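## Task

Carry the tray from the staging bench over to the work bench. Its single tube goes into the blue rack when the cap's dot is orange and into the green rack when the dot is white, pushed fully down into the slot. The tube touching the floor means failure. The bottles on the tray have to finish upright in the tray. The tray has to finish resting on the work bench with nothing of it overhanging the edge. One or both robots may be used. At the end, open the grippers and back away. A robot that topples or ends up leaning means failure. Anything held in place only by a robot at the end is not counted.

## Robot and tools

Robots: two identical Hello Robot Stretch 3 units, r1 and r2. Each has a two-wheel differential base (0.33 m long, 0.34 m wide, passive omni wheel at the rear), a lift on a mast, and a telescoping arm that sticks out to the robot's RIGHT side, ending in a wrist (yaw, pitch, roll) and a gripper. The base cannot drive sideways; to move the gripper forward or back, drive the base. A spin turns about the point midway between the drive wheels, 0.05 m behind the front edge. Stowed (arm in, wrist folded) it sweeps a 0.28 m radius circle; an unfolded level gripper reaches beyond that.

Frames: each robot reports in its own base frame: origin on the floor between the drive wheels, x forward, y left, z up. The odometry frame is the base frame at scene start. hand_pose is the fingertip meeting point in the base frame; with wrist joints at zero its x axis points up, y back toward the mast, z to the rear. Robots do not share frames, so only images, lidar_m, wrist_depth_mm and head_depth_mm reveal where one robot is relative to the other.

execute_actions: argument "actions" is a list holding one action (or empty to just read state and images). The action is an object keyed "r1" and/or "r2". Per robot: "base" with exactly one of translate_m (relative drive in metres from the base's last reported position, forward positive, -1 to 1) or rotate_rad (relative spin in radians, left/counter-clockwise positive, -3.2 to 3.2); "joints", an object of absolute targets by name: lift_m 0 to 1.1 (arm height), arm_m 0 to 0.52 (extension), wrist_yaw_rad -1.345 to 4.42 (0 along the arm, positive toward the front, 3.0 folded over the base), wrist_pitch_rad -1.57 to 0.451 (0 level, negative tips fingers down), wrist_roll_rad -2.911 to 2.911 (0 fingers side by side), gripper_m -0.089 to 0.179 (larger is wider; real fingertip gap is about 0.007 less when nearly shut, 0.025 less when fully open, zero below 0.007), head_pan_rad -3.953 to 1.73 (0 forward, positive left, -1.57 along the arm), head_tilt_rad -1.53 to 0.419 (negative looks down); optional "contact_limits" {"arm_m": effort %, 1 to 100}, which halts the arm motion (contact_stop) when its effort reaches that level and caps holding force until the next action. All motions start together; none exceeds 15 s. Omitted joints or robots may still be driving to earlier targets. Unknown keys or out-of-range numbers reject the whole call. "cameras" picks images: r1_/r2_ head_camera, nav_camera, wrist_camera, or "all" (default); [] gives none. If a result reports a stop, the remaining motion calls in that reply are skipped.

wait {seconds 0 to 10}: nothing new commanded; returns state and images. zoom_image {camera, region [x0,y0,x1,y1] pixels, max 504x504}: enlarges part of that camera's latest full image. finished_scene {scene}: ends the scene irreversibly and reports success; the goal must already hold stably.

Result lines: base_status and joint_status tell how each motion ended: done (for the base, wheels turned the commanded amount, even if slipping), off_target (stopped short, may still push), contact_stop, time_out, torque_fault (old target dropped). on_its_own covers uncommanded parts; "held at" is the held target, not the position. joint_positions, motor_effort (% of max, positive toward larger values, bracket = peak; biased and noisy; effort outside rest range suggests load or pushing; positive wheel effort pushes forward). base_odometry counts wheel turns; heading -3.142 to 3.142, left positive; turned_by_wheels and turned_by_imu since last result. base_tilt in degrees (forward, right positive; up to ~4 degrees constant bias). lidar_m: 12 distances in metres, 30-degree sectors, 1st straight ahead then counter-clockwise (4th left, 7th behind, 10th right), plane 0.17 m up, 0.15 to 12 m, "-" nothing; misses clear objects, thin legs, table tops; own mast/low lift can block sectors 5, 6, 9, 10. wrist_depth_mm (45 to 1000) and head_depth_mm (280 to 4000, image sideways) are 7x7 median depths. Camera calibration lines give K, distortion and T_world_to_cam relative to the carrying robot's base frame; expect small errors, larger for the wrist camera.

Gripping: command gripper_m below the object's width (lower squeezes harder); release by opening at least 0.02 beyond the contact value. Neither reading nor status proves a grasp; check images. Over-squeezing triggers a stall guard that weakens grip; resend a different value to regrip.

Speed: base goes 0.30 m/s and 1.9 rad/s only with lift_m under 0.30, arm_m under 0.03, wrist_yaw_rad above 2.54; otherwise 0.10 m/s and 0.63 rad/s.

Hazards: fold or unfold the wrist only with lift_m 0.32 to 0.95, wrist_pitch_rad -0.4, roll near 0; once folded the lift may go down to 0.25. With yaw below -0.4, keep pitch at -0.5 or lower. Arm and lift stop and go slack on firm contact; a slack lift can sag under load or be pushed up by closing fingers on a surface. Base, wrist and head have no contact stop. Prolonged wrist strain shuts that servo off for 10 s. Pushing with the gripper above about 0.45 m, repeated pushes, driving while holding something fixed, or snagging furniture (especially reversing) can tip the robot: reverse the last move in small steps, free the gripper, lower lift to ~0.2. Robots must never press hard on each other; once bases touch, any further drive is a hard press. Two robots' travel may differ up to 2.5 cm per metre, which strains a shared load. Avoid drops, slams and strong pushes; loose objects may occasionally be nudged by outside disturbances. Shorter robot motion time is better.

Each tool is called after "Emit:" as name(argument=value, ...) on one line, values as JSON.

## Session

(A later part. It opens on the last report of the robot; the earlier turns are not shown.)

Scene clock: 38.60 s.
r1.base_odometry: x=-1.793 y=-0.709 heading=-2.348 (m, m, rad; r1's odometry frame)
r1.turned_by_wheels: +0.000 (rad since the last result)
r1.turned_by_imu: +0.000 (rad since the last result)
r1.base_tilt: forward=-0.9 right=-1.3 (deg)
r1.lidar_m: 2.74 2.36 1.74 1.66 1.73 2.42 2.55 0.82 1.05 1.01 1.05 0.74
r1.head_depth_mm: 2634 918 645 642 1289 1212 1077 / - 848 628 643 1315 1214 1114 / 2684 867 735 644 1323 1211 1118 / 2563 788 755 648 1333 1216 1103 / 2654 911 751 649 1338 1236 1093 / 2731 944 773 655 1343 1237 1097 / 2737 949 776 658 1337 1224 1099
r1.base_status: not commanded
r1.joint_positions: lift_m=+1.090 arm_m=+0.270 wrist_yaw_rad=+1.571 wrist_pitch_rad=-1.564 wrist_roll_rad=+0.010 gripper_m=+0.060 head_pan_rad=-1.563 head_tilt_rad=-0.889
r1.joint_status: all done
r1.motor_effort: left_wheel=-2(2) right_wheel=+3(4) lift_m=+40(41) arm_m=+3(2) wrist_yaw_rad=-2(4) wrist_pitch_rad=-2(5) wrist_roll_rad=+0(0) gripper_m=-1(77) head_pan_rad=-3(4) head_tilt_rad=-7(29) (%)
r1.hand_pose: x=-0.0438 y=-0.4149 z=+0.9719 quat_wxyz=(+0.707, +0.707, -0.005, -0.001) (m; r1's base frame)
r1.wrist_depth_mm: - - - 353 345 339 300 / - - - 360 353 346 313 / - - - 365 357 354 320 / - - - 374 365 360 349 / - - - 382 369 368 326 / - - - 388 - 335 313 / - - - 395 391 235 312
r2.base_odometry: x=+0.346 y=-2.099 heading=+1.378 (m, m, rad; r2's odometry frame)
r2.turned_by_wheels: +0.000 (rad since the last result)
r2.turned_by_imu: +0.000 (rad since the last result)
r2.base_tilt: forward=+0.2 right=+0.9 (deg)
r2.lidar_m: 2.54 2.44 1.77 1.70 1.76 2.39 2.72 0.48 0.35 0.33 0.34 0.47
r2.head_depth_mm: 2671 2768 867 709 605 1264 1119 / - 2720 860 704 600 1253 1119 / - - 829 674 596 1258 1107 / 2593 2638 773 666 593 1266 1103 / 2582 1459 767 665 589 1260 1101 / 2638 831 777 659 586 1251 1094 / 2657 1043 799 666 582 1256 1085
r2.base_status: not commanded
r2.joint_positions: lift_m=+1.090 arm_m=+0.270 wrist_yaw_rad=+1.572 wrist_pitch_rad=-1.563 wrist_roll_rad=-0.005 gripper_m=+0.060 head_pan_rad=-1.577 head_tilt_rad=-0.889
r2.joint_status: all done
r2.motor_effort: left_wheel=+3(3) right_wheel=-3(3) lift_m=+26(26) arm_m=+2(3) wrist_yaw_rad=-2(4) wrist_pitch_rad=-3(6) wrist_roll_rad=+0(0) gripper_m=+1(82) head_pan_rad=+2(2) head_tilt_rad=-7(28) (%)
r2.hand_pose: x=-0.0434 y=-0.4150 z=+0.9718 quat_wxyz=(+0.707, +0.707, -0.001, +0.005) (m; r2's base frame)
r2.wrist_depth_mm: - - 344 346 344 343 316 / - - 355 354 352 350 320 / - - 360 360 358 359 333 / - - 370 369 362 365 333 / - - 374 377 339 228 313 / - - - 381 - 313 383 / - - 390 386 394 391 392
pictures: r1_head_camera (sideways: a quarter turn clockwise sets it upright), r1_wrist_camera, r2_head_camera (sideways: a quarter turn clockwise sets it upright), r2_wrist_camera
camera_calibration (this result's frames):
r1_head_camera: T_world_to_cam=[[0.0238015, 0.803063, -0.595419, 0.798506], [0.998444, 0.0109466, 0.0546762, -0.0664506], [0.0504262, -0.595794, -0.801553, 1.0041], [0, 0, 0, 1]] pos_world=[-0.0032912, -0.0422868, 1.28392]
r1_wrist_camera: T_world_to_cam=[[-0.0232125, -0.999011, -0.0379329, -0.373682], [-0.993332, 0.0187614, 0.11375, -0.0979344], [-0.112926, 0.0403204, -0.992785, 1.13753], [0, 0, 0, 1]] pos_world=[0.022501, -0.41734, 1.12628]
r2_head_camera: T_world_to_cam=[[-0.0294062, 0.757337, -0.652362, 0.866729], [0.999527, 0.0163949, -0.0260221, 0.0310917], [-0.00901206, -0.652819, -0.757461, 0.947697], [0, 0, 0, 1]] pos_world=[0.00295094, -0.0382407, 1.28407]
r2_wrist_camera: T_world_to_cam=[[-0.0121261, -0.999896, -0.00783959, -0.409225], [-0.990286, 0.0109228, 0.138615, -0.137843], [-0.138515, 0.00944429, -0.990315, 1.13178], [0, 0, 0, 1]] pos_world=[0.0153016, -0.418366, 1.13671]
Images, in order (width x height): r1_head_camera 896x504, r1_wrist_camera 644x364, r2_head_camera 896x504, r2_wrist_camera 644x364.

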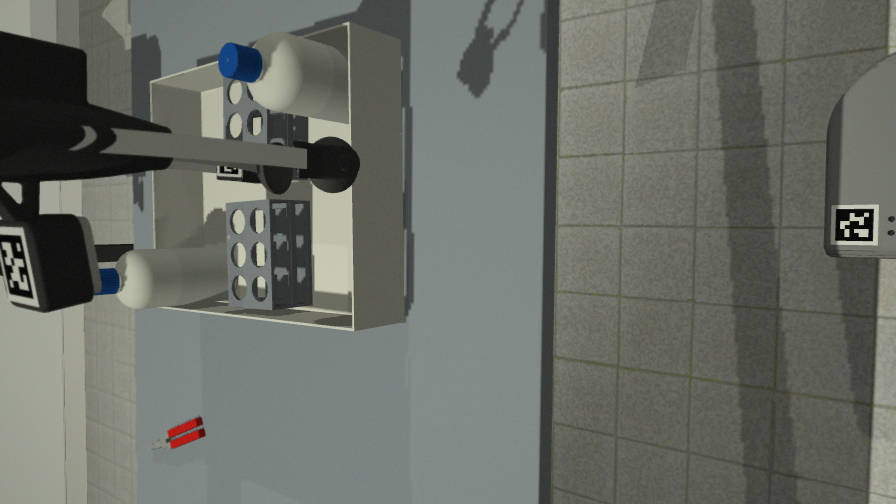

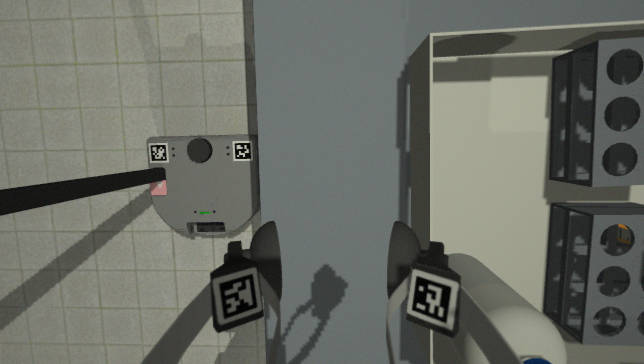

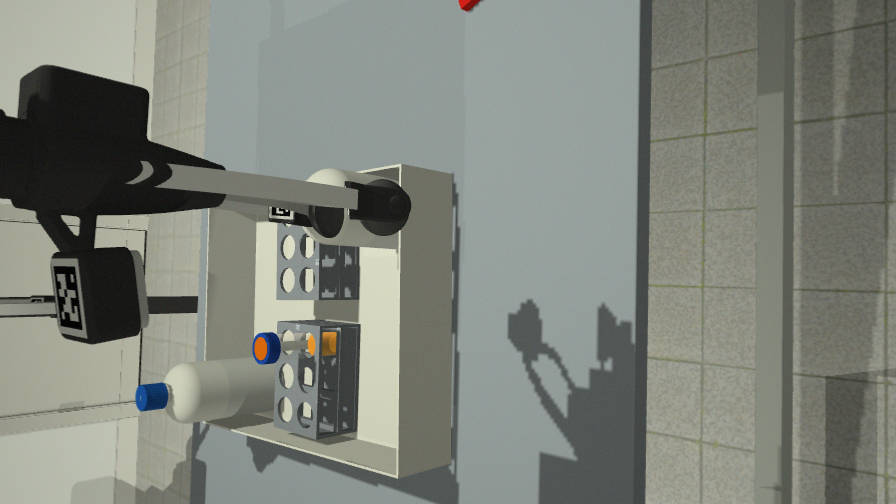

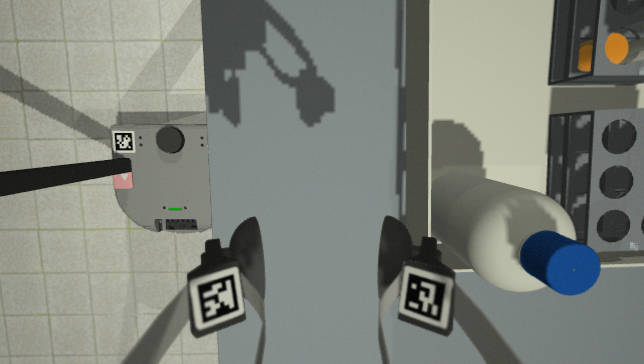

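Emit:
execute_actions(actions=[{"r1":{"base":{"rotate_rad":-0.01}},"r2":{"base":{"rotate_rad":0.01}}}], cameras=[])

Emit:
execute_actions(actions=[{"r1":{"base":{"translate_m":0.045},"joints":{"arm_m":0.355}},"r2":{"base":{"translate_m":0.13},"joints":{"arm_m":0.355}}}], cameras=[])

Emit:
execute_actions(actions=[{"r1":{"joints":{"lift_m":1.0}},"r2":{"joints":{"lift_m":1.0}}}], cameras=["r1_head_camera","r2_head_camera","r1_wrist_camera","r2_wrist_camera"])

Scene clock: 41.83 s.
r1.base_odometry: x=-1.793 y=-0.709 heading=-2.358 (m, m, rad; r1's odometry frame)
r1.turned_by_wheels: -0.010 (rad since the last result)
r1.turned_by_imu: -0.010 (rad since the last result)
r1.base_tilt: forward=-0.8 right=-1.4 (deg)
r1.lidar_m: 2.75 2.39 1.75 1.66 1.72 2.39 2.55 0.83 1.05 1.01 1.05 0.74
r1.head_depth_mm: 2635 918 697 640 1317 1198 1086 / - 858 629 643 1323 1207 1118 / 2653 874 735 648 1321 1214 1123 / 2614 812 744 648 1333 1223 1110 / 2692 881 746 651 1331 1219 1095 / 2713 947 776 656 1337 1225 1097 / 2690 954 780 657 1335 1226 1105
r1.base_status: done
r1.joint_positions: lift_m=+1.090 arm_m=+0.270 wrist_yaw_rad=+1.571 wrist_pitch_rad=-1.565 wrist_roll_rad=+0.010 gripper_m=+0.060 head_pan_rad=-1.563 head_tilt_rad=-0.889
r1.joint_status: not commanded
r1.motor_effort: left_wheel=-2(2) right_wheel=+2(4) lift_m=+40(40) arm_m=+2(3) wrist_yaw_rad=-2(2) wrist_pitch_rad=-1(2) wrist_roll_rad=+0(0) gripper_m=+0(0) head_pan_rad=-4(5) head_tilt_rad=-6(6) (%)
r1.hand_pose: x=-0.0440 y=-0.4149 z=+0.9719 quat_wxyz=(+0.707, +0.707, -0.005, -0.002) (m; r1's base frame)
r1.wrist_depth_mm: - - - 352 348 339 293 / - - - 359 353 346 313 / - - - 367 360 357 318 / - - - 372 367 363 346 / - - - 380 371 370 331 / - - - 389 - 318 339 / - - - 396 390 232 315
r2.base_odometry: x=+0.346 y=-2.099 heading=+1.388 (m, m, rad; r2's odometry frame)
r2.turned_by_wheels: +0.010 (rad since the last result)
r2.turned_by_imu: +0.010 (rad since the last result)
r2.base_tilt: forward=+0.1 right=+0.7 (deg)
r2.lidar_m: 2.54 2.42 1.77 1.70 1.77 2.42 2.71 0.47 0.35 0.33 0.35 0.47
r2.head_depth_mm: 2679 2710 866 714 602 1269 1099 / - 2672 860 708 601 1251 1094 / - - 806 669 597 1245 1111 / 2577 2597 766 668 594 1266 1100 / 2557 1446 780 665 589 1264 1092 / 2665 818 778 662 585 1261 1096 / 2730 1046 802 666 581 1247 1090
r2.base_status: done
r2.joint_positions: lift_m=+1.090 arm_m=+0.270 wrist_yaw_rad=+1.572 wrist_pitch_rad=-1.563 wrist_roll_rad=-0.005 gripper_m=+0.060 head_pan_rad=-1.577 head_tilt_rad=-0.889
r2.joint_status: not commanded
r2.motor_effort: left_wheel=+2(3) right_wheel=-2(4) lift_m=+27(27) arm_m=+2(2) wrist_yaw_rad=-2(2) wrist_pitch_rad=-2(2) wrist_roll_rad=+0(0) gripper_m=+0(0) head_pan_rad=+2(2) head_tilt_rad=-6(8) (%)
r2.hand_pose: x=-0.0435 y=-0.4150 z=+0.9718 quat_wxyz=(+0.707, +0.707, +0.000, +0.005) (m; r2's base frame)
r2.wrist_depth_mm: - - 350 344 344 345 319 / - - 354 356 351 356 327 / - - 362 361 362 360 333 / - - 368 367 362 362 336 / - - 377 374 314 231 315 / - - - 382 - 242 382 / - - 397 392 395 395 394
pictures: none
No camera images: the call's "cameras" was empty. Leave "cameras" out to get every camera's image.

Scene clock: 44.80 s.
r1.base_odometry: x=-1.825 y=-0.741 heading=-2.358 (m, m, rad; r1's odometry frame)
r1.turned_by_wheels: +0.000 (rad since the last result)
r1.turned_by_imu: +0.000 (rad since the last result)
r1.base_tilt: forward=-0.8 right=-1.3 (deg)
r1.lidar_m: 2.70 2.38 1.75 1.66 1.73 2.38 2.59 0.87 1.05 1.01 1.05 0.70
r1.head_depth_mm: 2599 888 613 642 1316 1203 1085 / 2676 845 733 643 1320 1204 1115 / 2626 874 739 645 1318 1217 1122 / 2688 785 752 649 1327 1221 1107 / 2707 941 769 651 1327 1225 1093 / 2710 944 774 655 1337 1233 1101 / 2711 952 776 656 1338 1232 1098
r1.base_status: done
r1.joint_positions: lift_m=+1.090 arm_m=+0.355 wrist_yaw_rad=+1.571 wrist_pitch_rad=-1.565 wrist_roll_rad=+0.010 gripper_m=+0.060 head_pan_rad=-1.563 head_tilt_rad=-0.889
r1.joint_status: all done
r1.motor_effort: left_wheel=-1(3) right_wheel=+3(7) lift_m=+40(40) arm_m=+3(3) wrist_yaw_rad=-2(2) wrist_pitch_rad=-1(1) wrist_roll_rad=+0(0) gripper_m=+1(0) head_pan_rad=-5(5) head_tilt_rad=-7(8) (%)
r1.hand_pose: x=-0.0440 y=-0.4999 z=+0.9719 quat_wxyz=(+0.707, +0.707, -0.005, -0.002) (m; r1's base frame)
r1.wrist_depth_mm: - - 356 352 346 342 337 / - - 364 359 352 330 338 / - - 372 362 357 322 331 / - - 376 372 363 326 352 / - - 388 379 371 339 359 / - - 396 389 - 341 310 / - - 404 393 289 347 348
r2.base_odometry: x=+0.370 y=-1.971 heading=+1.388 (m, m, rad; r2's odometry frame)
r2.turned_by_wheels: +0.000 (rad since the last result)
r2.turned_by_imu: +0.000 (rad since the last result)
r2.base_tilt: forward=+0.1 right=+0.9 (deg)
r2.lidar_m: 2.41 2.42 1.77 1.70 1.76 2.42 2.85 0.47 0.34 0.33 0.35 0.47
r2.head_depth_mm: 2689 2770 815 678 604 1260 1097 / 2770 2677 779 666 598 1258 1091 / - 1047 778 667 595 1259 1103 / 2672 933 773 663 594 1250 1103 / 2717 1026 786 674 588 1263 1093 / 2727 2589 830 692 585 1256 1090 / 2673 1045 826 682 581 1248 1092
r2.base_status: done
r2.joint_positions: lift_m=+1.090 arm_m=+0.355 wrist_yaw_rad=+1.572 wrist_pitch_rad=-1.563 wrist_roll_rad=-0.005 gripper_m=+0.060 head_pan_rad=-1.577 head_tilt_rad=-0.889
r2.joint_status: all done
r2.motor_effort: left_wheel=+2(8) right_wheel=-2(4) lift_m=+27(27) arm_m=+2(1) wrist_yaw_rad=-2(2) wrist_pitch_rad=-2(2) wrist_roll_rad=+0(0) gripper_m=+0(0) head_pan_rad=+2(2) head_tilt_rad=-7(6) (%)
r2.hand_pose: x=-0.0436 y=-0.5000 z=+0.9718 quat_wxyz=(+0.707, +0.707, +0.000, +0.005) (m; r2's base frame)
r2.wrist_depth_mm: - 348 346 343 347 347 349 / - 353 355 351 351 327 332 / - 362 363 358 354 326 338 / - 366 367 367 368 319 369 / - 378 373 378 374 335 370 / - 384 - 385 - 322 384 / - - 394 385 329 354 385
pictures: none
No camera images: the call's "cameras" was empty. Leave "cameras" out to get every camera's image.

Scene clock: 46.47 s.
r1.base_odometry: x=-1.825 y=-0.741 heading=-2.358 (m, m, rad; r1's odometry frame)
r1.turned_by_wheels: +0.000 (rad since the last result)
r1.turned_by_imu: +0.000 (rad since the last result)
r1.base_tilt: forward=-0.9 right=-1.4 (deg)
r1.lidar_m: 2.70 2.39 1.75 1.66 1.72 2.39 2.60 0.86 1.05 1.01 1.05 0.70
r1.head_depth_mm: 2683 882 611 639 1313 1212 1083 / 2684 851 736 641 1319 1219 1120 / - 868 737 645 1323 1216 1123 / 2657 794 752 648 1328 1213 1110 / 2693 936 770 651 1331 1225 1091 / 2681 942 774 655 1341 1231 1099 / 2687 950 779 658 1342 1232 1100
r1.base_status: not commanded
r1.joint_positions: lift_m=+1.000 arm_m=+0.355 wrist_yaw_rad=+1.571 wrist_pitch_rad=-1.565 wrist_roll_rad=+0.010 gripper_m=+0.060 head_pan_rad=-1.563 head_tilt_rad=-0.889
r1.joint_status: all done
r1.motor_effort: left_wheel=-1(2) right_wheel=+3(2) lift_m=+19(35) arm_m=+3(3) wrist_yaw_rad=-1(2) wrist_pitch_rad=-1(2) wrist_roll_rad=+0(0) gripper_m=+1(0) head_pan_rad=-5(4) head_tilt_rad=-7(8) (%)
r1.hand_pose: x=-0.0440 y=-0.4999 z=+0.8827 quat_wxyz=(+0.707, +0.707, -0.005, -0.002) (m; r1's base frame)
r1.wrist_depth_mm: - 272 270 264 260 258 253 / - 279 274 269 256 238 202 / - 283 279 274 270 264 204 / - 289 285 279 275 268 209 / - 297 289 284 279 276 213 / - - 296 292 - 279 240 / - - 303 297 288 280 223
r2.base_odometry: x=+0.370 y=-1.971 heading=+1.388 (m, m, rad; r2's odometry frame)
r2.turned_by_wheels: +0.000 (rad since the last result)
r2.turned_by_imu: +0.000 (rad since the last result)
r2.base_tilt: forward=+0.2 right=+1.0 (deg)
r2.lidar_m: 2.41 2.41 1.77 1.70 1.76 2.42 2.84 0.47 0.34 0.33 0.34 0.47
r2.head_depth_mm: - 2724 816 678 603 1266 1100 / 2733 2640 785 667 599 1262 1092 / - - 795 668 595 1250 1101 / 2671 913 766 662 592 1239 1107 / 2675 2629 788 674 588 1264 1094 / 2689 2608 832 687 586 1258 1098 / 2728 1039 822 683 582 1241 1086
r2.base_status: not commanded
r2.joint_positions: lift_m=+1.000 arm_m=+0.355 wrist_yaw_rad=+1.572 wrist_pitch_rad=-1.563 wrist_roll_rad=-0.005 gripper_m=+0.060 head_pan_rad=-1.577 head_tilt_rad=-0.889
r2.joint_status: all done
r2.motor_effort: left_wheel=+2(2) right_wheel=-2(2) lift_m=+13(23) arm_m=+2(2) wrist_yaw_rad=-2(2) wrist_pitch_rad=-2(3) wrist_roll_rad=+0(0) gripper_m=+0(1) head_pan_rad=+2(1) head_tilt_rad=-7(6) (%)
r2.hand_pose: x=-0.0436 y=-0.5000 z=+0.8827 quat_wxyz=(+0.707, +0.707, +0.000, +0.005) (m; r2's base frame)
r2.wrist_depth_mm: 949 263 266 263 264 263 264 / - 269 270 266 266 264 213 / - 274 275 273 269 270 215 / - 279 278 277 277 276 219 / - 284 283 284 282 281 222 / - 291 - 288 - 285 243 / - 297 295 296 293 267 232
pictures: r1_head_camera (sideways: a quarter turn clockwise sets it upright), r1_wrist_camera, r2_head_camera (sideways: a quarter turn clockwise sets it upright), r2_wrist_camera
camera_calibration (this result's frames):
r1_head_camera: T_world_to_cam=[[0.0238085, 0.803062, -0.595419, 0.798506], [0.998444, 0.0109378, 0.0546762, -0.0664506], [0.0504209, -0.595795, -0.801553, 1.0041], [0, 0, 0, 1]] pos_world=[-0.00329157, -0.0422867, 1.28392]
r1_wrist_camera: T_world_to_cam=[[-0.0232414, -0.999011, -0.0379151, -0.462001], [-0.993247, 0.0187619, 0.114495, -0.0870417], [-0.11367, 0.04032, -0.9927, 1.05231], [0, 0, 0, 1]] pos_world=[0.0224246, -0.502339, 1.03707]
r2_head_camera: T_world_to_cam=[[-0.0294085, 0.757337, -0.652362, 0.866728], [0.999527, 0.016398, -0.0260221, 0.0310916], [-0.00901003, -0.652819, -0.757461, 0.947697], [0, 0, 0, 1]] pos_world=[0.00295106, -0.0382407, 1.28407]
r2_wrist_camera: T_world_to_cam=[[-0.0121315, -0.999896, -0.00783112, -0.494927], [-0.990197, 0.0109232, 0.139252, -0.125286], [-0.139152, 0.00944369, -0.990226, 1.04422], [0, 0, 0, 1]] pos_world=[0.0152426, -0.503368, 1.04758]
Images, in order (width x height): r1_head_camera 896x504, r1_wrist_camera 644x364, r2_head_camera 896x504, r2_wrist_camera 644x364.

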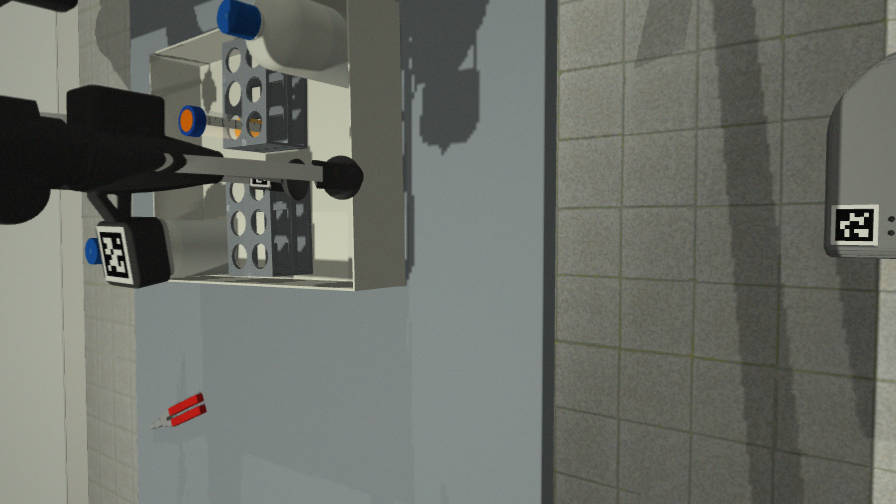

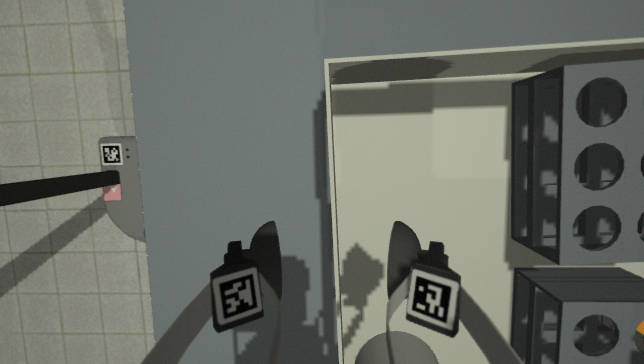

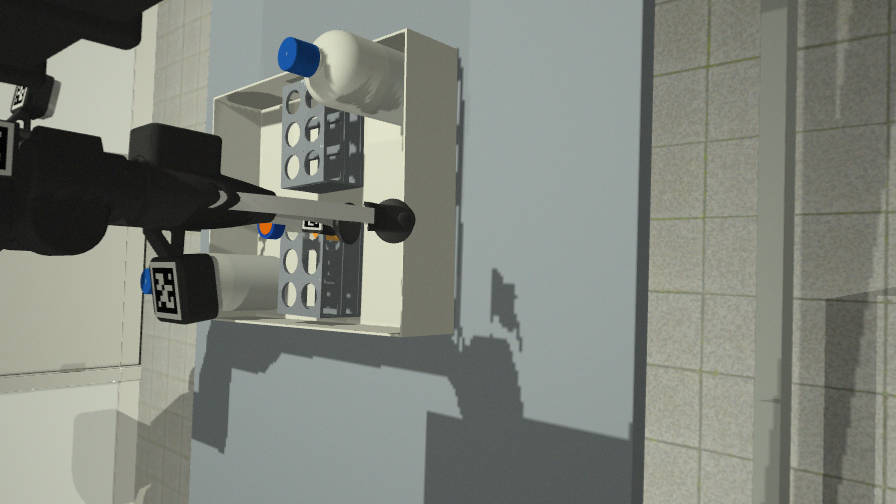

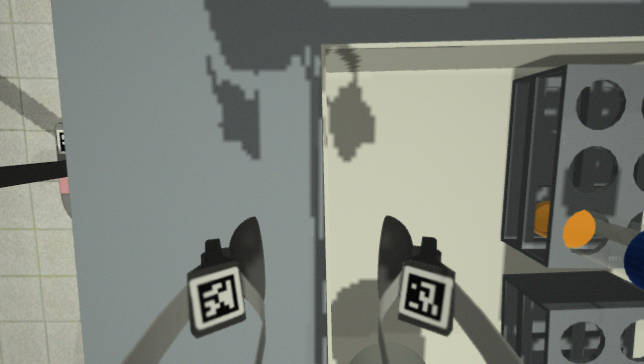

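Emit:
execute_actions(actions=[{"r1":{"joints":{"lift_m":0.92}},"r2":{"joints":{"lift_m":0.92}}}], cameras=["r1_head_camera"])

Emit:
execute_actions(actions=[{"r1":{"joints":{"gripper_m":-0.05}},"r2":{"joints":{"gripper_m":-0.05}}}], cameras=[])

Emit:
execute_actions(actions=[{"r1":{"joints":{"lift_m":1.07}},"r2":{"joints":{"lift_m":1.07}}}], cameras=["r2_head_camera"])

Emit:
execute_actions(actions=[{"r1":{"base":{"translate_m":-0.995}},"r2":{"base":{"translate_m":1.0}}}], cameras=["r2_nav_camera"])

Scene clock: 50.00 s.
r1.base_odometry: x=-1.825 y=-0.741 heading=-2.358 (m, m, rad; r1's odometry frame)
r1.turned_by_wheels: +0.000 (rad since the last result)
r1.turned_by_imu: +0.000 (rad since the last result)
r1.base_tilt: forward=-0.8 right=-1.4 (deg)
r1.lidar_m: 2.70 2.38 1.75 1.66 1.72 2.39 2.59 0.86 1.05 1.01 1.05 0.70
r1.head_depth_mm: - - 624 638 1313 1203 1079 / - 873 732 643 1318 1211 1117 / - - 733 639 1317 1217 1121 / 2689 787 752 648 1321 1218 1110 / 2677 942 770 653 1331 1221 1095 / 2689 942 772 655 1337 1232 1099 / 2710 955 779 660 1348 1235 1100
r1.base_status: not commanded
r1.joint_positions: lift_m=+0.920 arm_m=+0.355 wrist_yaw_rad=+1.571 wrist_pitch_rad=-1.565 wrist_roll_rad=+0.010 gripper_m=+0.060 head_pan_rad=-1.563 head_tilt_rad=-0.889
r1.joint_status: all done
r1.motor_effort: left_wheel=-1(1) right_wheel=+2(2) lift_m=+19(20) arm_m=+3(3) wrist_yaw_rad=-2(2) wrist_pitch_rad=-1(1) wrist_roll_rad=+0(0) gripper_m=+1(0) head_pan_rad=-4(5) head_tilt_rad=-7(7) (%)
r1.hand_pose: x=-0.0440 y=-0.4999 z=+0.8027 quat_wxyz=(+0.707, +0.707, -0.005, -0.002) (m; r1's base frame)
r1.wrist_depth_mm: 196 192 190 161 137 143 150 / 993 196 193 188 185 183 176 / - 200 198 192 189 186 181 / - 204 201 197 193 190 184 / - 208 205 202 196 194 188 / - 212 210 206 - 198 195 / - 217 214 209 206 202 197
r2.base_odometry: x=+0.370 y=-1.971 heading=+1.388 (m, m, rad; r2's odometry frame)
r2.turned_by_wheels: +0.000 (rad since the last result)
r2.turned_by_imu: +0.000 (rad since the last result)
r2.base_tilt: forward=+0.1 right=+0.7 (deg)
r2.lidar_m: 2.42 2.42 1.77 1.70 1.76 2.42 2.84 0.47 0.34 0.33 0.34 0.47
r2.head_depth_mm: 2627 - - 665 602 1263 1097 / 2551 1053 780 667 600 1263 1095 / 1259 - 781 670 593 1250 1109 / 2603 820 773 664 594 1235 1105 / 2662 1027 785 674 590 1257 1096 / 2681 2572 831 689 586 1259 1093 / 2711 1041 827 682 582 1252 1089
r2.base_status: not commanded
r2.joint_positions: lift_m=+0.920 arm_m=+0.355 wrist_yaw_rad=+1.572 wrist_pitch_rad=-1.563 wrist_roll_rad=-0.005 gripper_m=+0.060 head_pan_rad=-1.577 head_tilt_rad=-0.889
r2.joint_status: all done
r2.motor_effort: left_wheel=+2(1) right_wheel=-2(2) lift_m=+13(13) arm_m=+2(2) wrist_yaw_rad=-1(3) wrist_pitch_rad=-2(2) wrist_roll_rad=+0(0) gripper_m=+0(1) head_pan_rad=+2(2) head_tilt_rad=-6(6) (%)
r2.hand_pose: x=-0.0436 y=-0.5000 z=+0.8027 quat_wxyz=(+0.707, +0.707, +0.000, +0.005) (m; r2's base frame)
r2.wrist_depth_mm: 188 187 188 186 156 160 162 / 192 191 192 191 190 190 186 / 195 195 195 195 193 193 189 / 199 199 200 199 198 198 193 / 203 203 201 203 201 201 195 / 207 207 - 207 - 205 198 / 211 212 212 210 211 211 206
pictures: r1_head_camera (sideways: a quarter turn clockwise sets it upright)
camera_calibration (this result's frames):
r1_head_camera: T_world_to_cam=[[0.0238086, 0.803062, -0.595419, 0.798506], [0.998444, 0.0109377, 0.0546762, -0.0664506], [0.0504209, -0.595794, -0.801553, 1.0041], [0, 0, 0, 1]] pos_world=[-0.00329157, -0.0422867, 1.28392]
Images, in order (width x height): r1_head_camera 896x504.

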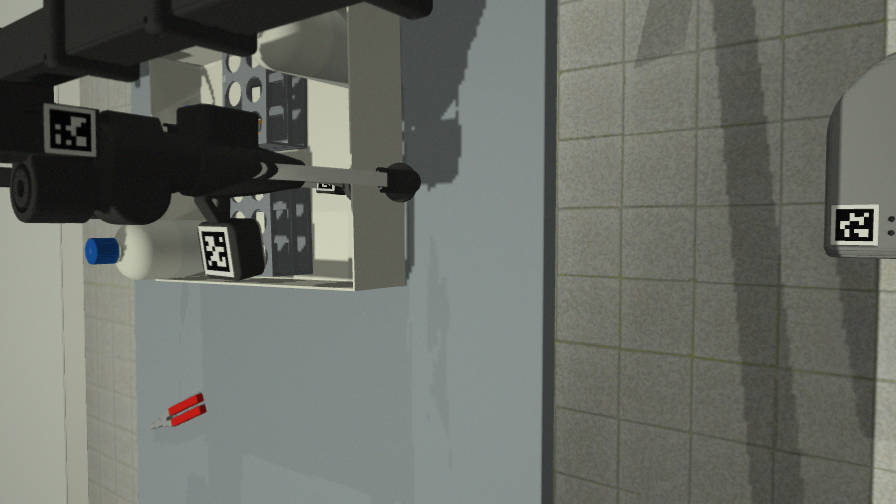

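Scene clock: 51.60 s.
r1.base_odometry: x=-1.825 y=-0.741 heading=-2.358 (m, m, rad; r1's odometry frame)
r1.turned_by_wheels: +0.000 (rad since the last result)
r1.turned_by_imu: +0.000 (rad since the last result)
r1.base_tilt: forward=-0.9 right=-1.3 (deg)
r1.lidar_m: 2.70 2.38 1.75 1.66 1.73 2.39 2.59 0.86 1.05 1.01 1.05 0.70
r1.head_depth_mm: - - 623 639 1320 1202 1087 / - 874 731 644 1319 1209 1120 / - - 735 648 1326 1216 1122 / 2673 790 741 649 1326 1224 1108 / 2723 935 770 652 1326 1224 1091 / 2698 942 776 655 1339 1225 1099 / 2703 949 777 656 1337 1229 1104
r1.base_status: not commanded
r1.joint_positions: lift_m=+0.920 arm_m=+0.355 wrist_yaw_rad=+1.572 wrist_pitch_rad=-1.563 wrist_roll_rad=+0.006 gripper_m=-0.049 head_pan_rad=-1.563 head_tilt_rad=-0.889
r1.joint_status: all done
r1.motor_effort: left_wheel=-1(1) right_wheel=+3(3) lift_m=+24(25) arm_m=+2(3) wrist_yaw_rad=-2(3) wrist_pitch_rad=-2(2) wrist_roll_rad=+3(3) gripper_m=-17(93) head_pan_rad=-4(4) head_tilt_rad=-7(7) (%)
r1.hand_pose: x=-0.0436 y=-0.5000 z=+0.8025 quat_wxyz=(+0.707, +0.707, -0.004, +0.001) (m; r1's base frame)
r1.wrist_depth_mm: 194 192 189 186 136 141 147 / 993 195 193 189 183 182 178 / - 199 196 193 187 184 179 / - 203 201 198 191 188 181 / - 208 205 201 193 191 185 / - 212 209 - 196 195 191 / - 217 213 210 202 199 193
r2.base_odometry: x=+0.370 y=-1.971 heading=+1.388 (m, m, rad; r2's odometry frame)
r2.turned_by_wheels: +0.000 (rad since the last result)
r2.turned_by_imu: +0.000 (rad since the last result)
r2.base_tilt: forward=+0.2 right=+0.9 (deg)
r2.lidar_m: 2.41 2.42 1.76 1.70 1.77 2.42 2.84 0.47 0.35 0.33 0.34 0.47
r2.head_depth_mm: 2636 - - 661 602 1251 1099 / 2543 1046 780 664 599 1252 1096 / 1259 - 774 666 594 1250 1114 / 2610 820 764 662 591 1240 1107 / 2650 1031 781 676 588 1261 1098 / 2679 2569 833 684 587 1248 1096 / 2667 1048 826 683 584 1257 1090
r2.base_status: not commanded
r2.joint_positions: lift_m=+0.920 arm_m=+0.355 wrist_yaw_rad=+1.572 wrist_pitch_rad=-1.563 wrist_roll_rad=-0.005 gripper_m=-0.049 head_pan_rad=-1.577 head_tilt_rad=-0.889
r2.joint_status: all done
r2.motor_effort: left_wheel=+2(2) right_wheel=-2(2) lift_m=+17(18) arm_m=+1(2) wrist_yaw_rad=-2(2) wrist_pitch_rad=-3(3) wrist_roll_rad=+0(0) gripper_m=-21(100) head_pan_rad=+2(1) head_tilt_rad=-7(5) (%)
r2.hand_pose: x=-0.0435 y=-0.5001 z=+0.8025 quat_wxyz=(+0.707, +0.707, +0.000, +0.005) (m; r2's base frame)
r2.wrist_depth_mm: 186 188 187 183 156 160 163 / 192 191 191 187 185 186 183 / 194 195 194 190 190 189 186 / 198 199 198 196 193 194 189 / 202 202 203 196 198 197 192 / 206 207 207 - 202 203 192 / 210 210 211 208 209 207 206
pictures: none
No camera images: the call's "cameras" was empty. Leave "cameras" out to get every camera's image.

Scene clock: 53.80 s.
r1.base_odometry: x=-1.825 y=-0.741 heading=-2.358 (m, m, rad; r1's odometry frame)
r1.turned_by_wheels: +0.000 (rad since the last result)
r1.turned_by_imu: +0.000 (rad since the last result)
r1.base_tilt: forward=-0.9 right=-1.4 (deg)
r1.lidar_m: 2.70 2.38 1.74 1.66 1.73 2.39 2.59 0.86 1.05 1.01 1.05 0.71
r1.head_depth_mm: 746 514 717 640 1316 1201 1083 / 674 632 717 644 1316 1210 1114 / 731 631 724 646 1325 1205 1121 / 653 631 728 648 1337 1218 1107 / 2693 910 766 652 1341 1221 1094 / 2713 943 774 655 1332 1227 1100 / 2685 949 777 657 1343 1232 1100
r1.base_status: not commanded
r1.joint_positions: lift_m=+1.069 arm_m=+0.355 wrist_yaw_rad=+1.572 wrist_pitch_rad=-1.563 wrist_roll_rad=+0.006 gripper_m=-0.049 head_pan_rad=-1.563 head_tilt_rad=-0.889
r1.joint_status: all done
r1.motor_effort: left_wheel=-1(1) right_wheel=+3(3) lift_m=+45(48) arm_m=+2(2) wrist_yaw_rad=-3(2) wrist_pitch_rad=-2(3) wrist_roll_rad=+3(3) gripper_m=-17(17) head_pan_rad=-4(5) head_tilt_rad=-7(7) (%)
r1.hand_pose: x=-0.0435 y=-0.5000 z=+0.9516 quat_wxyz=(+0.707, +0.707, -0.004, +0.001) (m; r1's base frame)
r1.wrist_depth_mm: - - 334 331 136 141 147 / - - 343 338 184 181 177 / - - 349 344 187 184 179 / - - 357 350 191 188 181 / - - 363 356 193 192 184 / - - 371 - 196 195 192 / - - 380 373 203 199 194
r2.base_odometry: x=+0.370 y=-1.971 heading=+1.388 (m, m, rad; r2's odometry frame)
r2.turned_by_wheels: +0.000 (rad since the last result)
r2.turned_by_imu: +0.000 (rad since the last result)
r2.base_tilt: forward=+0.0 right=+0.9 (deg)
r2.lidar_m: 2.41 2.41 1.77 1.70 1.76 2.42 2.84 0.47 0.35 0.33 0.34 0.47
r2.head_depth_mm: 2669 515 564 715 602 1260 1104 / 2524 686 575 710 601 1259 1098 / - 683 576 700 596 1256 1110 / 795 668 571 697 595 1238 1105 / 2602 721 572 692 587 1260 1100 / 2692 2545 834 687 584 1263 1087 / 2726 1040 823 683 583 1246 1087
r2.base_status: not commanded
r2.joint_positions: lift_m=+1.069 arm_m=+0.355 wrist_yaw_rad=+1.572 wrist_pitch_rad=-1.563 wrist_roll_rad=-0.005 gripper_m=-0.049 head_pan_rad=-1.577 head_tilt_rad=-0.889
r2.joint_status: all done
r2.motor_effort: left_wheel=+2(2) right_wheel=-3(2) lift_m=+31(32) arm_m=+1(1) wrist_yaw_rad=-2(1) wrist_pitch_rad=-3(3) wrist_roll_rad=+0(0) gripper_m=-21(21) head_pan_rad=+2(2) head_tilt_rad=-7(6) (%)
r2.hand_pose: x=-0.0434 y=-0.5001 z=+0.9516 quat_wxyz=(+0.707, +0.707, +0.000, +0.005) (m; r2's base frame)
r2.wrist_depth_mm: - 327 328 183 157 160 163 / - 333 333 187 186 185 183 / - 339 341 190 189 190 186 / - 345 347 194 192 193 190 / - 356 355 198 198 198 192 / - 361 360 - 201 202 191 / - 371 374 209 207 207 204
pictures: r2_head_camera (sideways: a quarter turn clockwise sets it upright)
camera_calibration (this result's frames):
r2_head_camera: T_world_to_cam=[[-0.0294085, 0.757337, -0.652362, 0.866728], [0.999527, 0.016398, -0.0260221, 0.0310916], [-0.00901003, -0.652819, -0.757461, 0.947697], [0, 0, 0, 1]] pos_world=[0.00295106, -0.0382407, 1.28407]
Images, in order (width x height): r2_head_camera 896x504.

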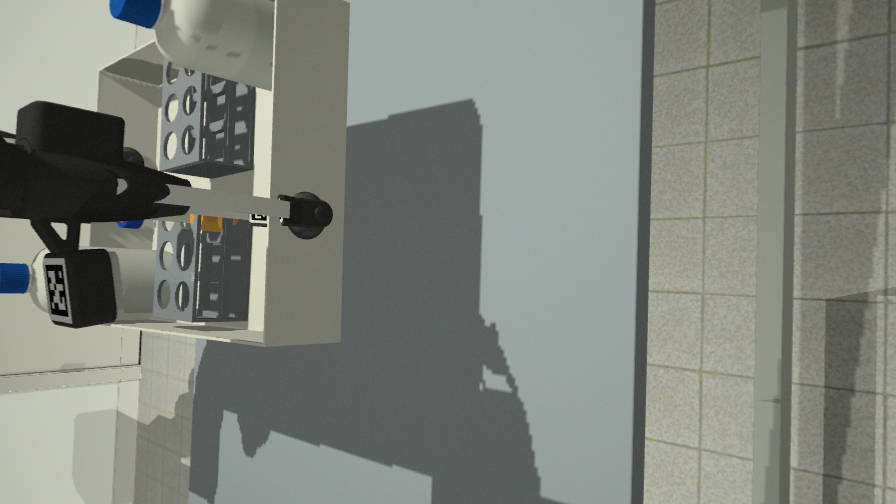

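Scene clock: 65.57 s.
r1.base_odometry: x=-1.120 y=-0.038 heading=-2.358 (m, m, rad; r1's odometry frame)
r1.turned_by_wheels: +0.000 (rad since the last result)
r1.turned_by_imu: +0.001 (rad since the last result)
r1.base_tilt: forward=-1.0 right=-1.4 (deg)
r1.lidar_m: 1.65 2.39 1.73 1.68 1.75 2.39 1.60 1.86 3.23 1.02 0.40 1.44
r1.head_depth_mm: 743 512 1743 1582 1359 1206 1079 / 647 631 1756 1561 1367 1207 1118 / 731 633 1605 1583 1383 1216 1122 / 655 629 1639 1592 1373 1227 1109 / 2702 938 1275 1531 1385 1187 1099 / 2709 947 771 656 770 1224 1099 / 2703 949 779 659 1342 1228 1105
r1.base_status: done
r1.joint_positions: lift_m=+1.069 arm_m=+0.355 wrist_yaw_rad=+1.572 wrist_pitch_rad=-1.561 wrist_roll_rad=+0.005 gripper_m=-0.049 head_pan_rad=-1.563 head_tilt_rad=-0.889
r1.joint_status: not commanded
r1.motor_effort: left_wheel=-1(3) right_wheel=+2(4) lift_m=+46(46) arm_m=+2(2) wrist_yaw_rad=-3(3) wrist_pitch_rad=-3(3) wrist_roll_rad=+3(3) gripper_m=-16(17) head_pan_rad=-4(5) head_tilt_rad=-7(7) (%)
r1.hand_pose: x=-0.0430 y=-0.5000 z=+0.9516 quat_wxyz=(+0.707, +0.707, -0.005, +0.002) (m; r1's base frame)
r1.wrist_depth_mm: - - 350 329 135 139 143 / - - - 686 184 181 178 / - - - - 187 185 180 / - - - - 190 188 181 / - - - - 194 192 185 / - - - - 197 195 192 / - - - - 202 197 194
r2.base_odometry: x=+0.551 y=-0.987 heading=+1.388 (m, m, rad; r2's odometry frame)
r2.turned_by_wheels: +0.000 (rad since the last result)
r2.turned_by_imu: -0.004 (rad since the last result)
r2.base_tilt: forward=+0.1 right=+0.6 (deg)
r2.lidar_m: 1.43 2.43 1.77 1.70 1.77 2.42 1.31 0.47 0.48 1.35 3.15 1.69
r2.head_depth_mm: 2674 514 562 1712 1486 1260 1099 / 2515 686 574 1637 1482 1281 1108 / - 686 574 1679 1473 1278 1127 / 798 669 572 1633 1459 1268 1127 / 2586 713 572 1699 1458 1263 1120 / 2702 2613 2048 1680 1428 1257 1108 / 2649 2576 2047 1680 1428 1251 1106
r2.base_status: done
r2.joint_positions: lift_m=+1.069 arm_m=+0.355 wrist_yaw_rad=+1.572 wrist_pitch_rad=-1.559 wrist_roll_rad=-0.006 gripper_m=-0.049 head_pan_rad=-1.577 head_tilt_rad=-0.889
r2.joint_status: not commanded
r2.motor_effort: left_wheel=+2(8) right_wheel=-3(5) lift_m=+31(30) arm_m=+1(1) wrist_yaw_rad=-2(2) wrist_pitch_rad=-4(4) wrist_roll_rad=+1(1) gripper_m=-20(21) head_pan_rad=+1(2) head_tilt_rad=-6(7) (%)
r2.hand_pose: x=-0.0426 y=-0.5001 z=+0.9515 quat_wxyz=(+0.707, +0.707, -0.001, +0.006) (m; r2's base frame)
r2.wrist_depth_mm: - - - 184 155 157 160 / - - - 187 186 186 182 / - - - 191 190 189 185 / - - - 195 193 193 189 / - - - 196 198 198 192 / - - - - 202 202 195 / - - - 208 206 206 204
pictures: r2_nav_camera (sideways: a quarter turn counterclockwise sets it upright)
camera_calibration (this result's frames):
r2_nav_camera: T_world_to_cam=[[0.0457477, -0.801551, 0.596174, -0.74425], [-0.998375, -0.0163803, 0.0545877, -0.0124631], [-0.0339893, -0.597702, -0.800997, 0.995649], [0, 0, 0, 1]] pos_world=[0.0554463, -0.00165645, 1.24189]
Images, in order (width x height): r2_nav_camera 672x504.

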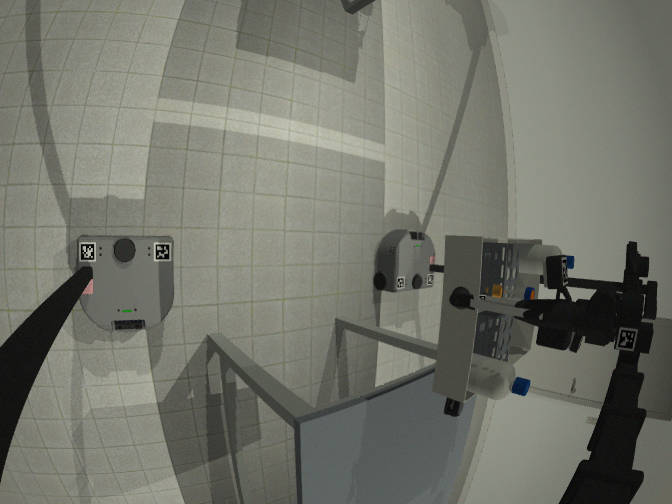

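Emit:
execute_actions(actions=[{"r1":{"base":{"translate_m":-0.993}},"r2":{"base":{"translate_m":1.0}}}], cameras=[])

Emit:
execute_actions(actions=[{"r1":{"base":{"translate_m":-0.646}},"r2":{"base":{"translate_m":0.65}}}], cameras=["r1_nav_camera","r2_nav_camera"])

Scene clock: 78.60 s.
r1.base_odometry: x=-0.417 y=+0.662 heading=-2.358 (m, m, rad; r1's odometry frame)
r1.turned_by_wheels: +0.000 (rad since the last result)
r1.turned_by_imu: +0.000 (rad since the last result)
r1.base_tilt: forward=-1.0 right=-1.3 (deg)
r1.lidar_m: 2.62 2.36 1.74 1.68 1.75 2.39 2.03 0.67 1.15 1.35 3.22 1.23
r1.head_depth_mm: 729 515 1739 1548 1356 1201 1080 / 644 629 1773 1573 1370 1208 1117 / 743 631 1576 1583 1378 1213 1129 / 673 629 1657 1583 1380 1215 1113 / 2701 2246 1885 1601 1380 1224 1100 / 2677 2319 1889 1609 1392 1222 1096 / 2709 2345 1917 1618 1389 1225 1098
r1.base_status: done
r1.joint_positions: lift_m=+1.069 arm_m=+0.355 wrist_yaw_rad=+1.572 wrist_pitch_rad=-1.560 wrist_roll_rad=+0.006 gripper_m=-0.049 head_pan_rad=-1.563 head_tilt_rad=-0.889
r1.joint_status: not commanded
r1.motor_effort: left_wheel=-1(3) right_wheel=+3(3) lift_m=+46(46) arm_m=+2(2) wrist_yaw_rad=-3(2) wrist_pitch_rad=-3(3) wrist_roll_rad=+3(3) gripper_m=-17(17) head_pan_rad=-5(5) head_tilt_rad=-7(7) (%)
r1.hand_pose: x=-0.0428 y=-0.5000 z=+0.9516 quat_wxyz=(+0.707, +0.707, -0.005, +0.002) (m; r1's base frame)
r1.wrist_depth_mm: - - - - 134 136 138 / - - - - 184 181 178 / - - - - 187 185 178 / - - - - 190 188 181 / - - - - 194 192 184 / - - - - 196 195 187 / - - - 981 202 199 194
r2.base_odometry: x=+0.733 y=-0.004 heading=+1.388 (m, m, rad; r2's odometry frame)
r2.turned_by_wheels: +0.000 (rad since the last result)
r2.turned_by_imu: -0.003 (rad since the last result)
r2.base_tilt: forward=+0.0 right=+0.8 (deg)
r2.lidar_m: 1.25 2.43 1.78 1.71 1.77 2.42 1.37 1.38 3.16 1.34 1.04 0.51
r2.head_depth_mm: 2644 511 558 1754 1481 1284 1134 / 2509 686 572 1731 1481 1276 1124 / - 685 571 1681 1465 1268 1126 / 793 670 570 1644 1443 1271 1121 / 2604 682 569 1681 1456 1266 1115 / 2657 2562 2049 1699 1436 1246 1112 / 2706 2553 1952 1575 1431 1247 1104
r2.base_status: done
r2.joint_positions: lift_m=+1.069 arm_m=+0.355 wrist_yaw_rad=+1.572 wrist_pitch_rad=-1.558 wrist_roll_rad=-0.005 gripper_m=-0.049 head_pan_rad=-1.577 head_tilt_rad=-0.889
r2.joint_status: not commanded
r2.motor_effort: left_wheel=+2(5) right_wheel=-2(5) lift_m=+30(30) arm_m=+1(1) wrist_yaw_rad=-2(2) wrist_pitch_rad=-4(4) wrist_roll_rad=+0(1) gripper_m=-20(20) head_pan_rad=+1(2) head_tilt_rad=-5(7) (%)
r2.hand_pose: x=-0.0423 y=-0.5001 z=+0.9515 quat_wxyz=(+0.707, +0.707, -0.002, +0.006) (m; r2's base frame)
r2.wrist_depth_mm: - - - 183 153 154 155 / - - - 187 186 185 183 / - - - 192 190 190 185 / - - - 195 193 194 190 / - - - 197 197 197 193 / - - - - 201 203 188 / - - - 208 206 206 202
pictures: none
No camera images: the call's "cameras" was empty. Leave "cameras" out to get every camera's image.

Scene clock: 86.80 s.
r1.base_odometry: x=+0.041 y=+1.118 heading=-2.358 (m, m, rad; r1's odometry frame)
r1.turned_by_wheels: +0.000 (rad since the last result)
r1.turned_by_imu: -0.001 (rad since the last result)
r1.base_tilt: forward=-0.9 right=-1.3 (deg)
r1.lidar_m: 1.86 2.38 1.75 1.69 1.75 2.40 1.40 1.40 1.04 0.36 3.22 2.08
r1.head_depth_mm: 735 515 717 641 1297 1207 1081 / 644 627 720 643 1300 1213 1120 / 743 626 728 644 1296 1213 1123 / 698 629 724 647 734 1179 1109 / 2712 2237 1810 685 1333 1222 1100 / 2674 2285 1883 1606 1394 1222 1104 / 2656 2295 1892 1622 1388 1227 1099
r1.base_status: done
r1.joint_positions: lift_m=+1.069 arm_m=+0.355 wrist_yaw_rad=+1.571 wrist_pitch_rad=-1.561 wrist_roll_rad=+0.007 gripper_m=-0.049 head_pan_rad=-1.563 head_tilt_rad=-0.889
r1.joint_status: not commanded
r1.motor_effort: left_wheel=-1(3) right_wheel=+3(1) lift_m=+46(45) arm_m=+2(2) wrist_yaw_rad=-2(3) wrist_pitch_rad=-3(3) wrist_roll_rad=+2(3) gripper_m=-17(17) head_pan_rad=-4(4) head_tilt_rad=-8(7) (%)
r1.hand_pose: x=-0.0429 y=-0.5000 z=+0.9516 quat_wxyz=(+0.707, +0.707, -0.006, +0.001) (m; r1's base frame)
r1.wrist_depth_mm: - - - 160 133 135 137 / - - 346 187 184 181 177 / - - 350 343 188 185 179 / - - 355 351 190 188 181 / - - 365 360 194 191 185 / - - 371 - 197 194 187 / - - 380 370 202 198 194
r2.base_odometry: x=+0.851 y=+0.635 heading=+1.388 (m, m, rad; r2's odometry frame)
r2.turned_by_wheels: +0.000 (rad since the last result)
r2.turned_by_imu: -0.001 (rad since the last result)
r2.base_tilt: forward=+0.2 right=+0.7 (deg)
r2.lidar_m: 1.21 2.44 1.77 1.71 1.77 2.42 2.01 2.20 0.34 0.32 0.34 0.46
r2.head_depth_mm: 2659 512 552 711 601 1234 1135 / 2561 707 568 706 599 813 1111 / - 682 571 702 595 1247 1088 / 793 671 568 698 593 1239 1089 / 2648 677 648 694 589 1230 1089 / 2642 2567 831 688 586 1238 1076 / 2694 2548 825 682 581 1232 1072
r2.base_status: done
r2.joint_positions: lift_m=+1.069 arm_m=+0.355 wrist_yaw_rad=+1.570 wrist_pitch_rad=-1.558 wrist_roll_rad=-0.004 gripper_m=-0.049 head_pan_rad=-1.577 head_tilt_rad=-0.889
r2.joint_status: not commanded
r2.motor_effort: left_wheel=+2(6) right_wheel=-3(5) lift_m=+30(31) arm_m=+1(1) wrist_yaw_rad=+0(2) wrist_pitch_rad=-4(4) wrist_roll_rad=+0(0) gripper_m=-20(21) head_pan_rad=+2(2) head_tilt_rad=-5(6) (%)
r2.hand_pose: x=-0.0421 y=-0.5001 z=+0.9515 quat_wxyz=(+0.707, +0.707, -0.003, +0.006) (m; r2's base frame)
r2.wrist_depth_mm: - 327 328 183 152 153 152 / - 336 337 187 185 186 182 / - 337 339 192 189 189 186 / - 344 344 195 193 194 189 / - 355 355 198 198 197 191 / - 362 361 - 202 202 177 / - 370 370 362 206 205 204
pictures: r1_nav_camera (sideways: a quarter turn counterclockwise sets it upright), r2_nav_camera (sideways: a quarter turn counterclockwise sets it upright)
camera_calibration (this result's frames):
r1_nav_camera: T_world_to_cam=[[-0.00687358, -0.77217, 0.635379, -0.782119], [-0.999393, -0.0164021, -0.0307449, 0.0947067], [0.0341619, -0.635204, -0.771588, 0.961832], [0, 0, 0, 1]] pos_world=[0.0564153, 0.0085843, 1.24199]
r2_nav_camera: T_world_to_cam=[[0.0457476, -0.801551, 0.596174, -0.74425], [-0.998375, -0.0163802, 0.0545877, -0.0124631], [-0.0339893, -0.597702, -0.800997, 0.995649], [0, 0, 0, 1]] pos_world=[0.0554463, -0.00165646, 1.24189]
Images, in order (width x height): r1_nav_camera 672x504, r2_nav_camera 672x504.

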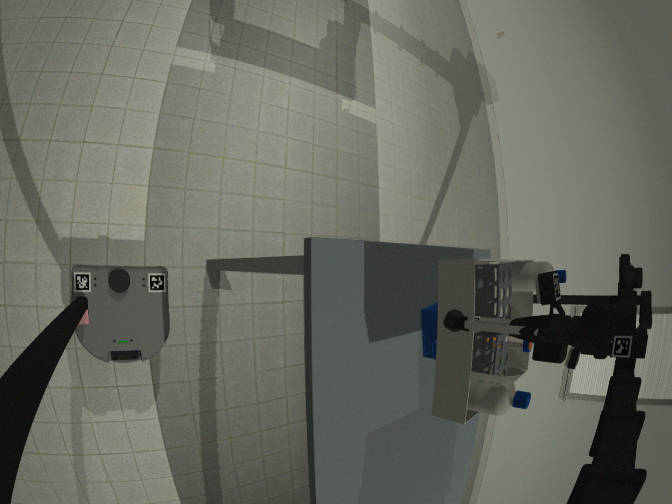

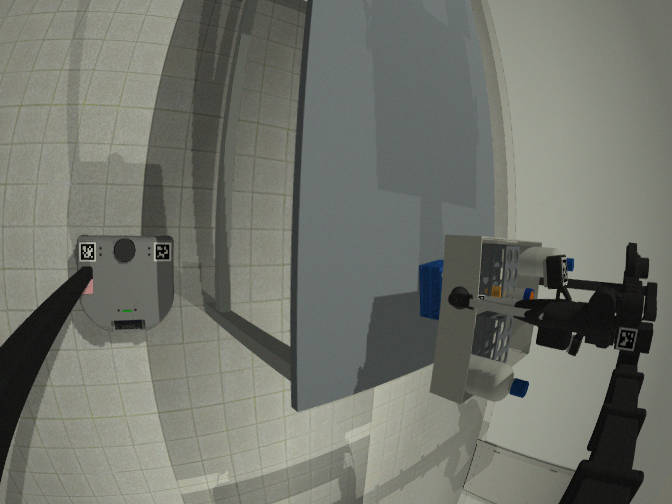

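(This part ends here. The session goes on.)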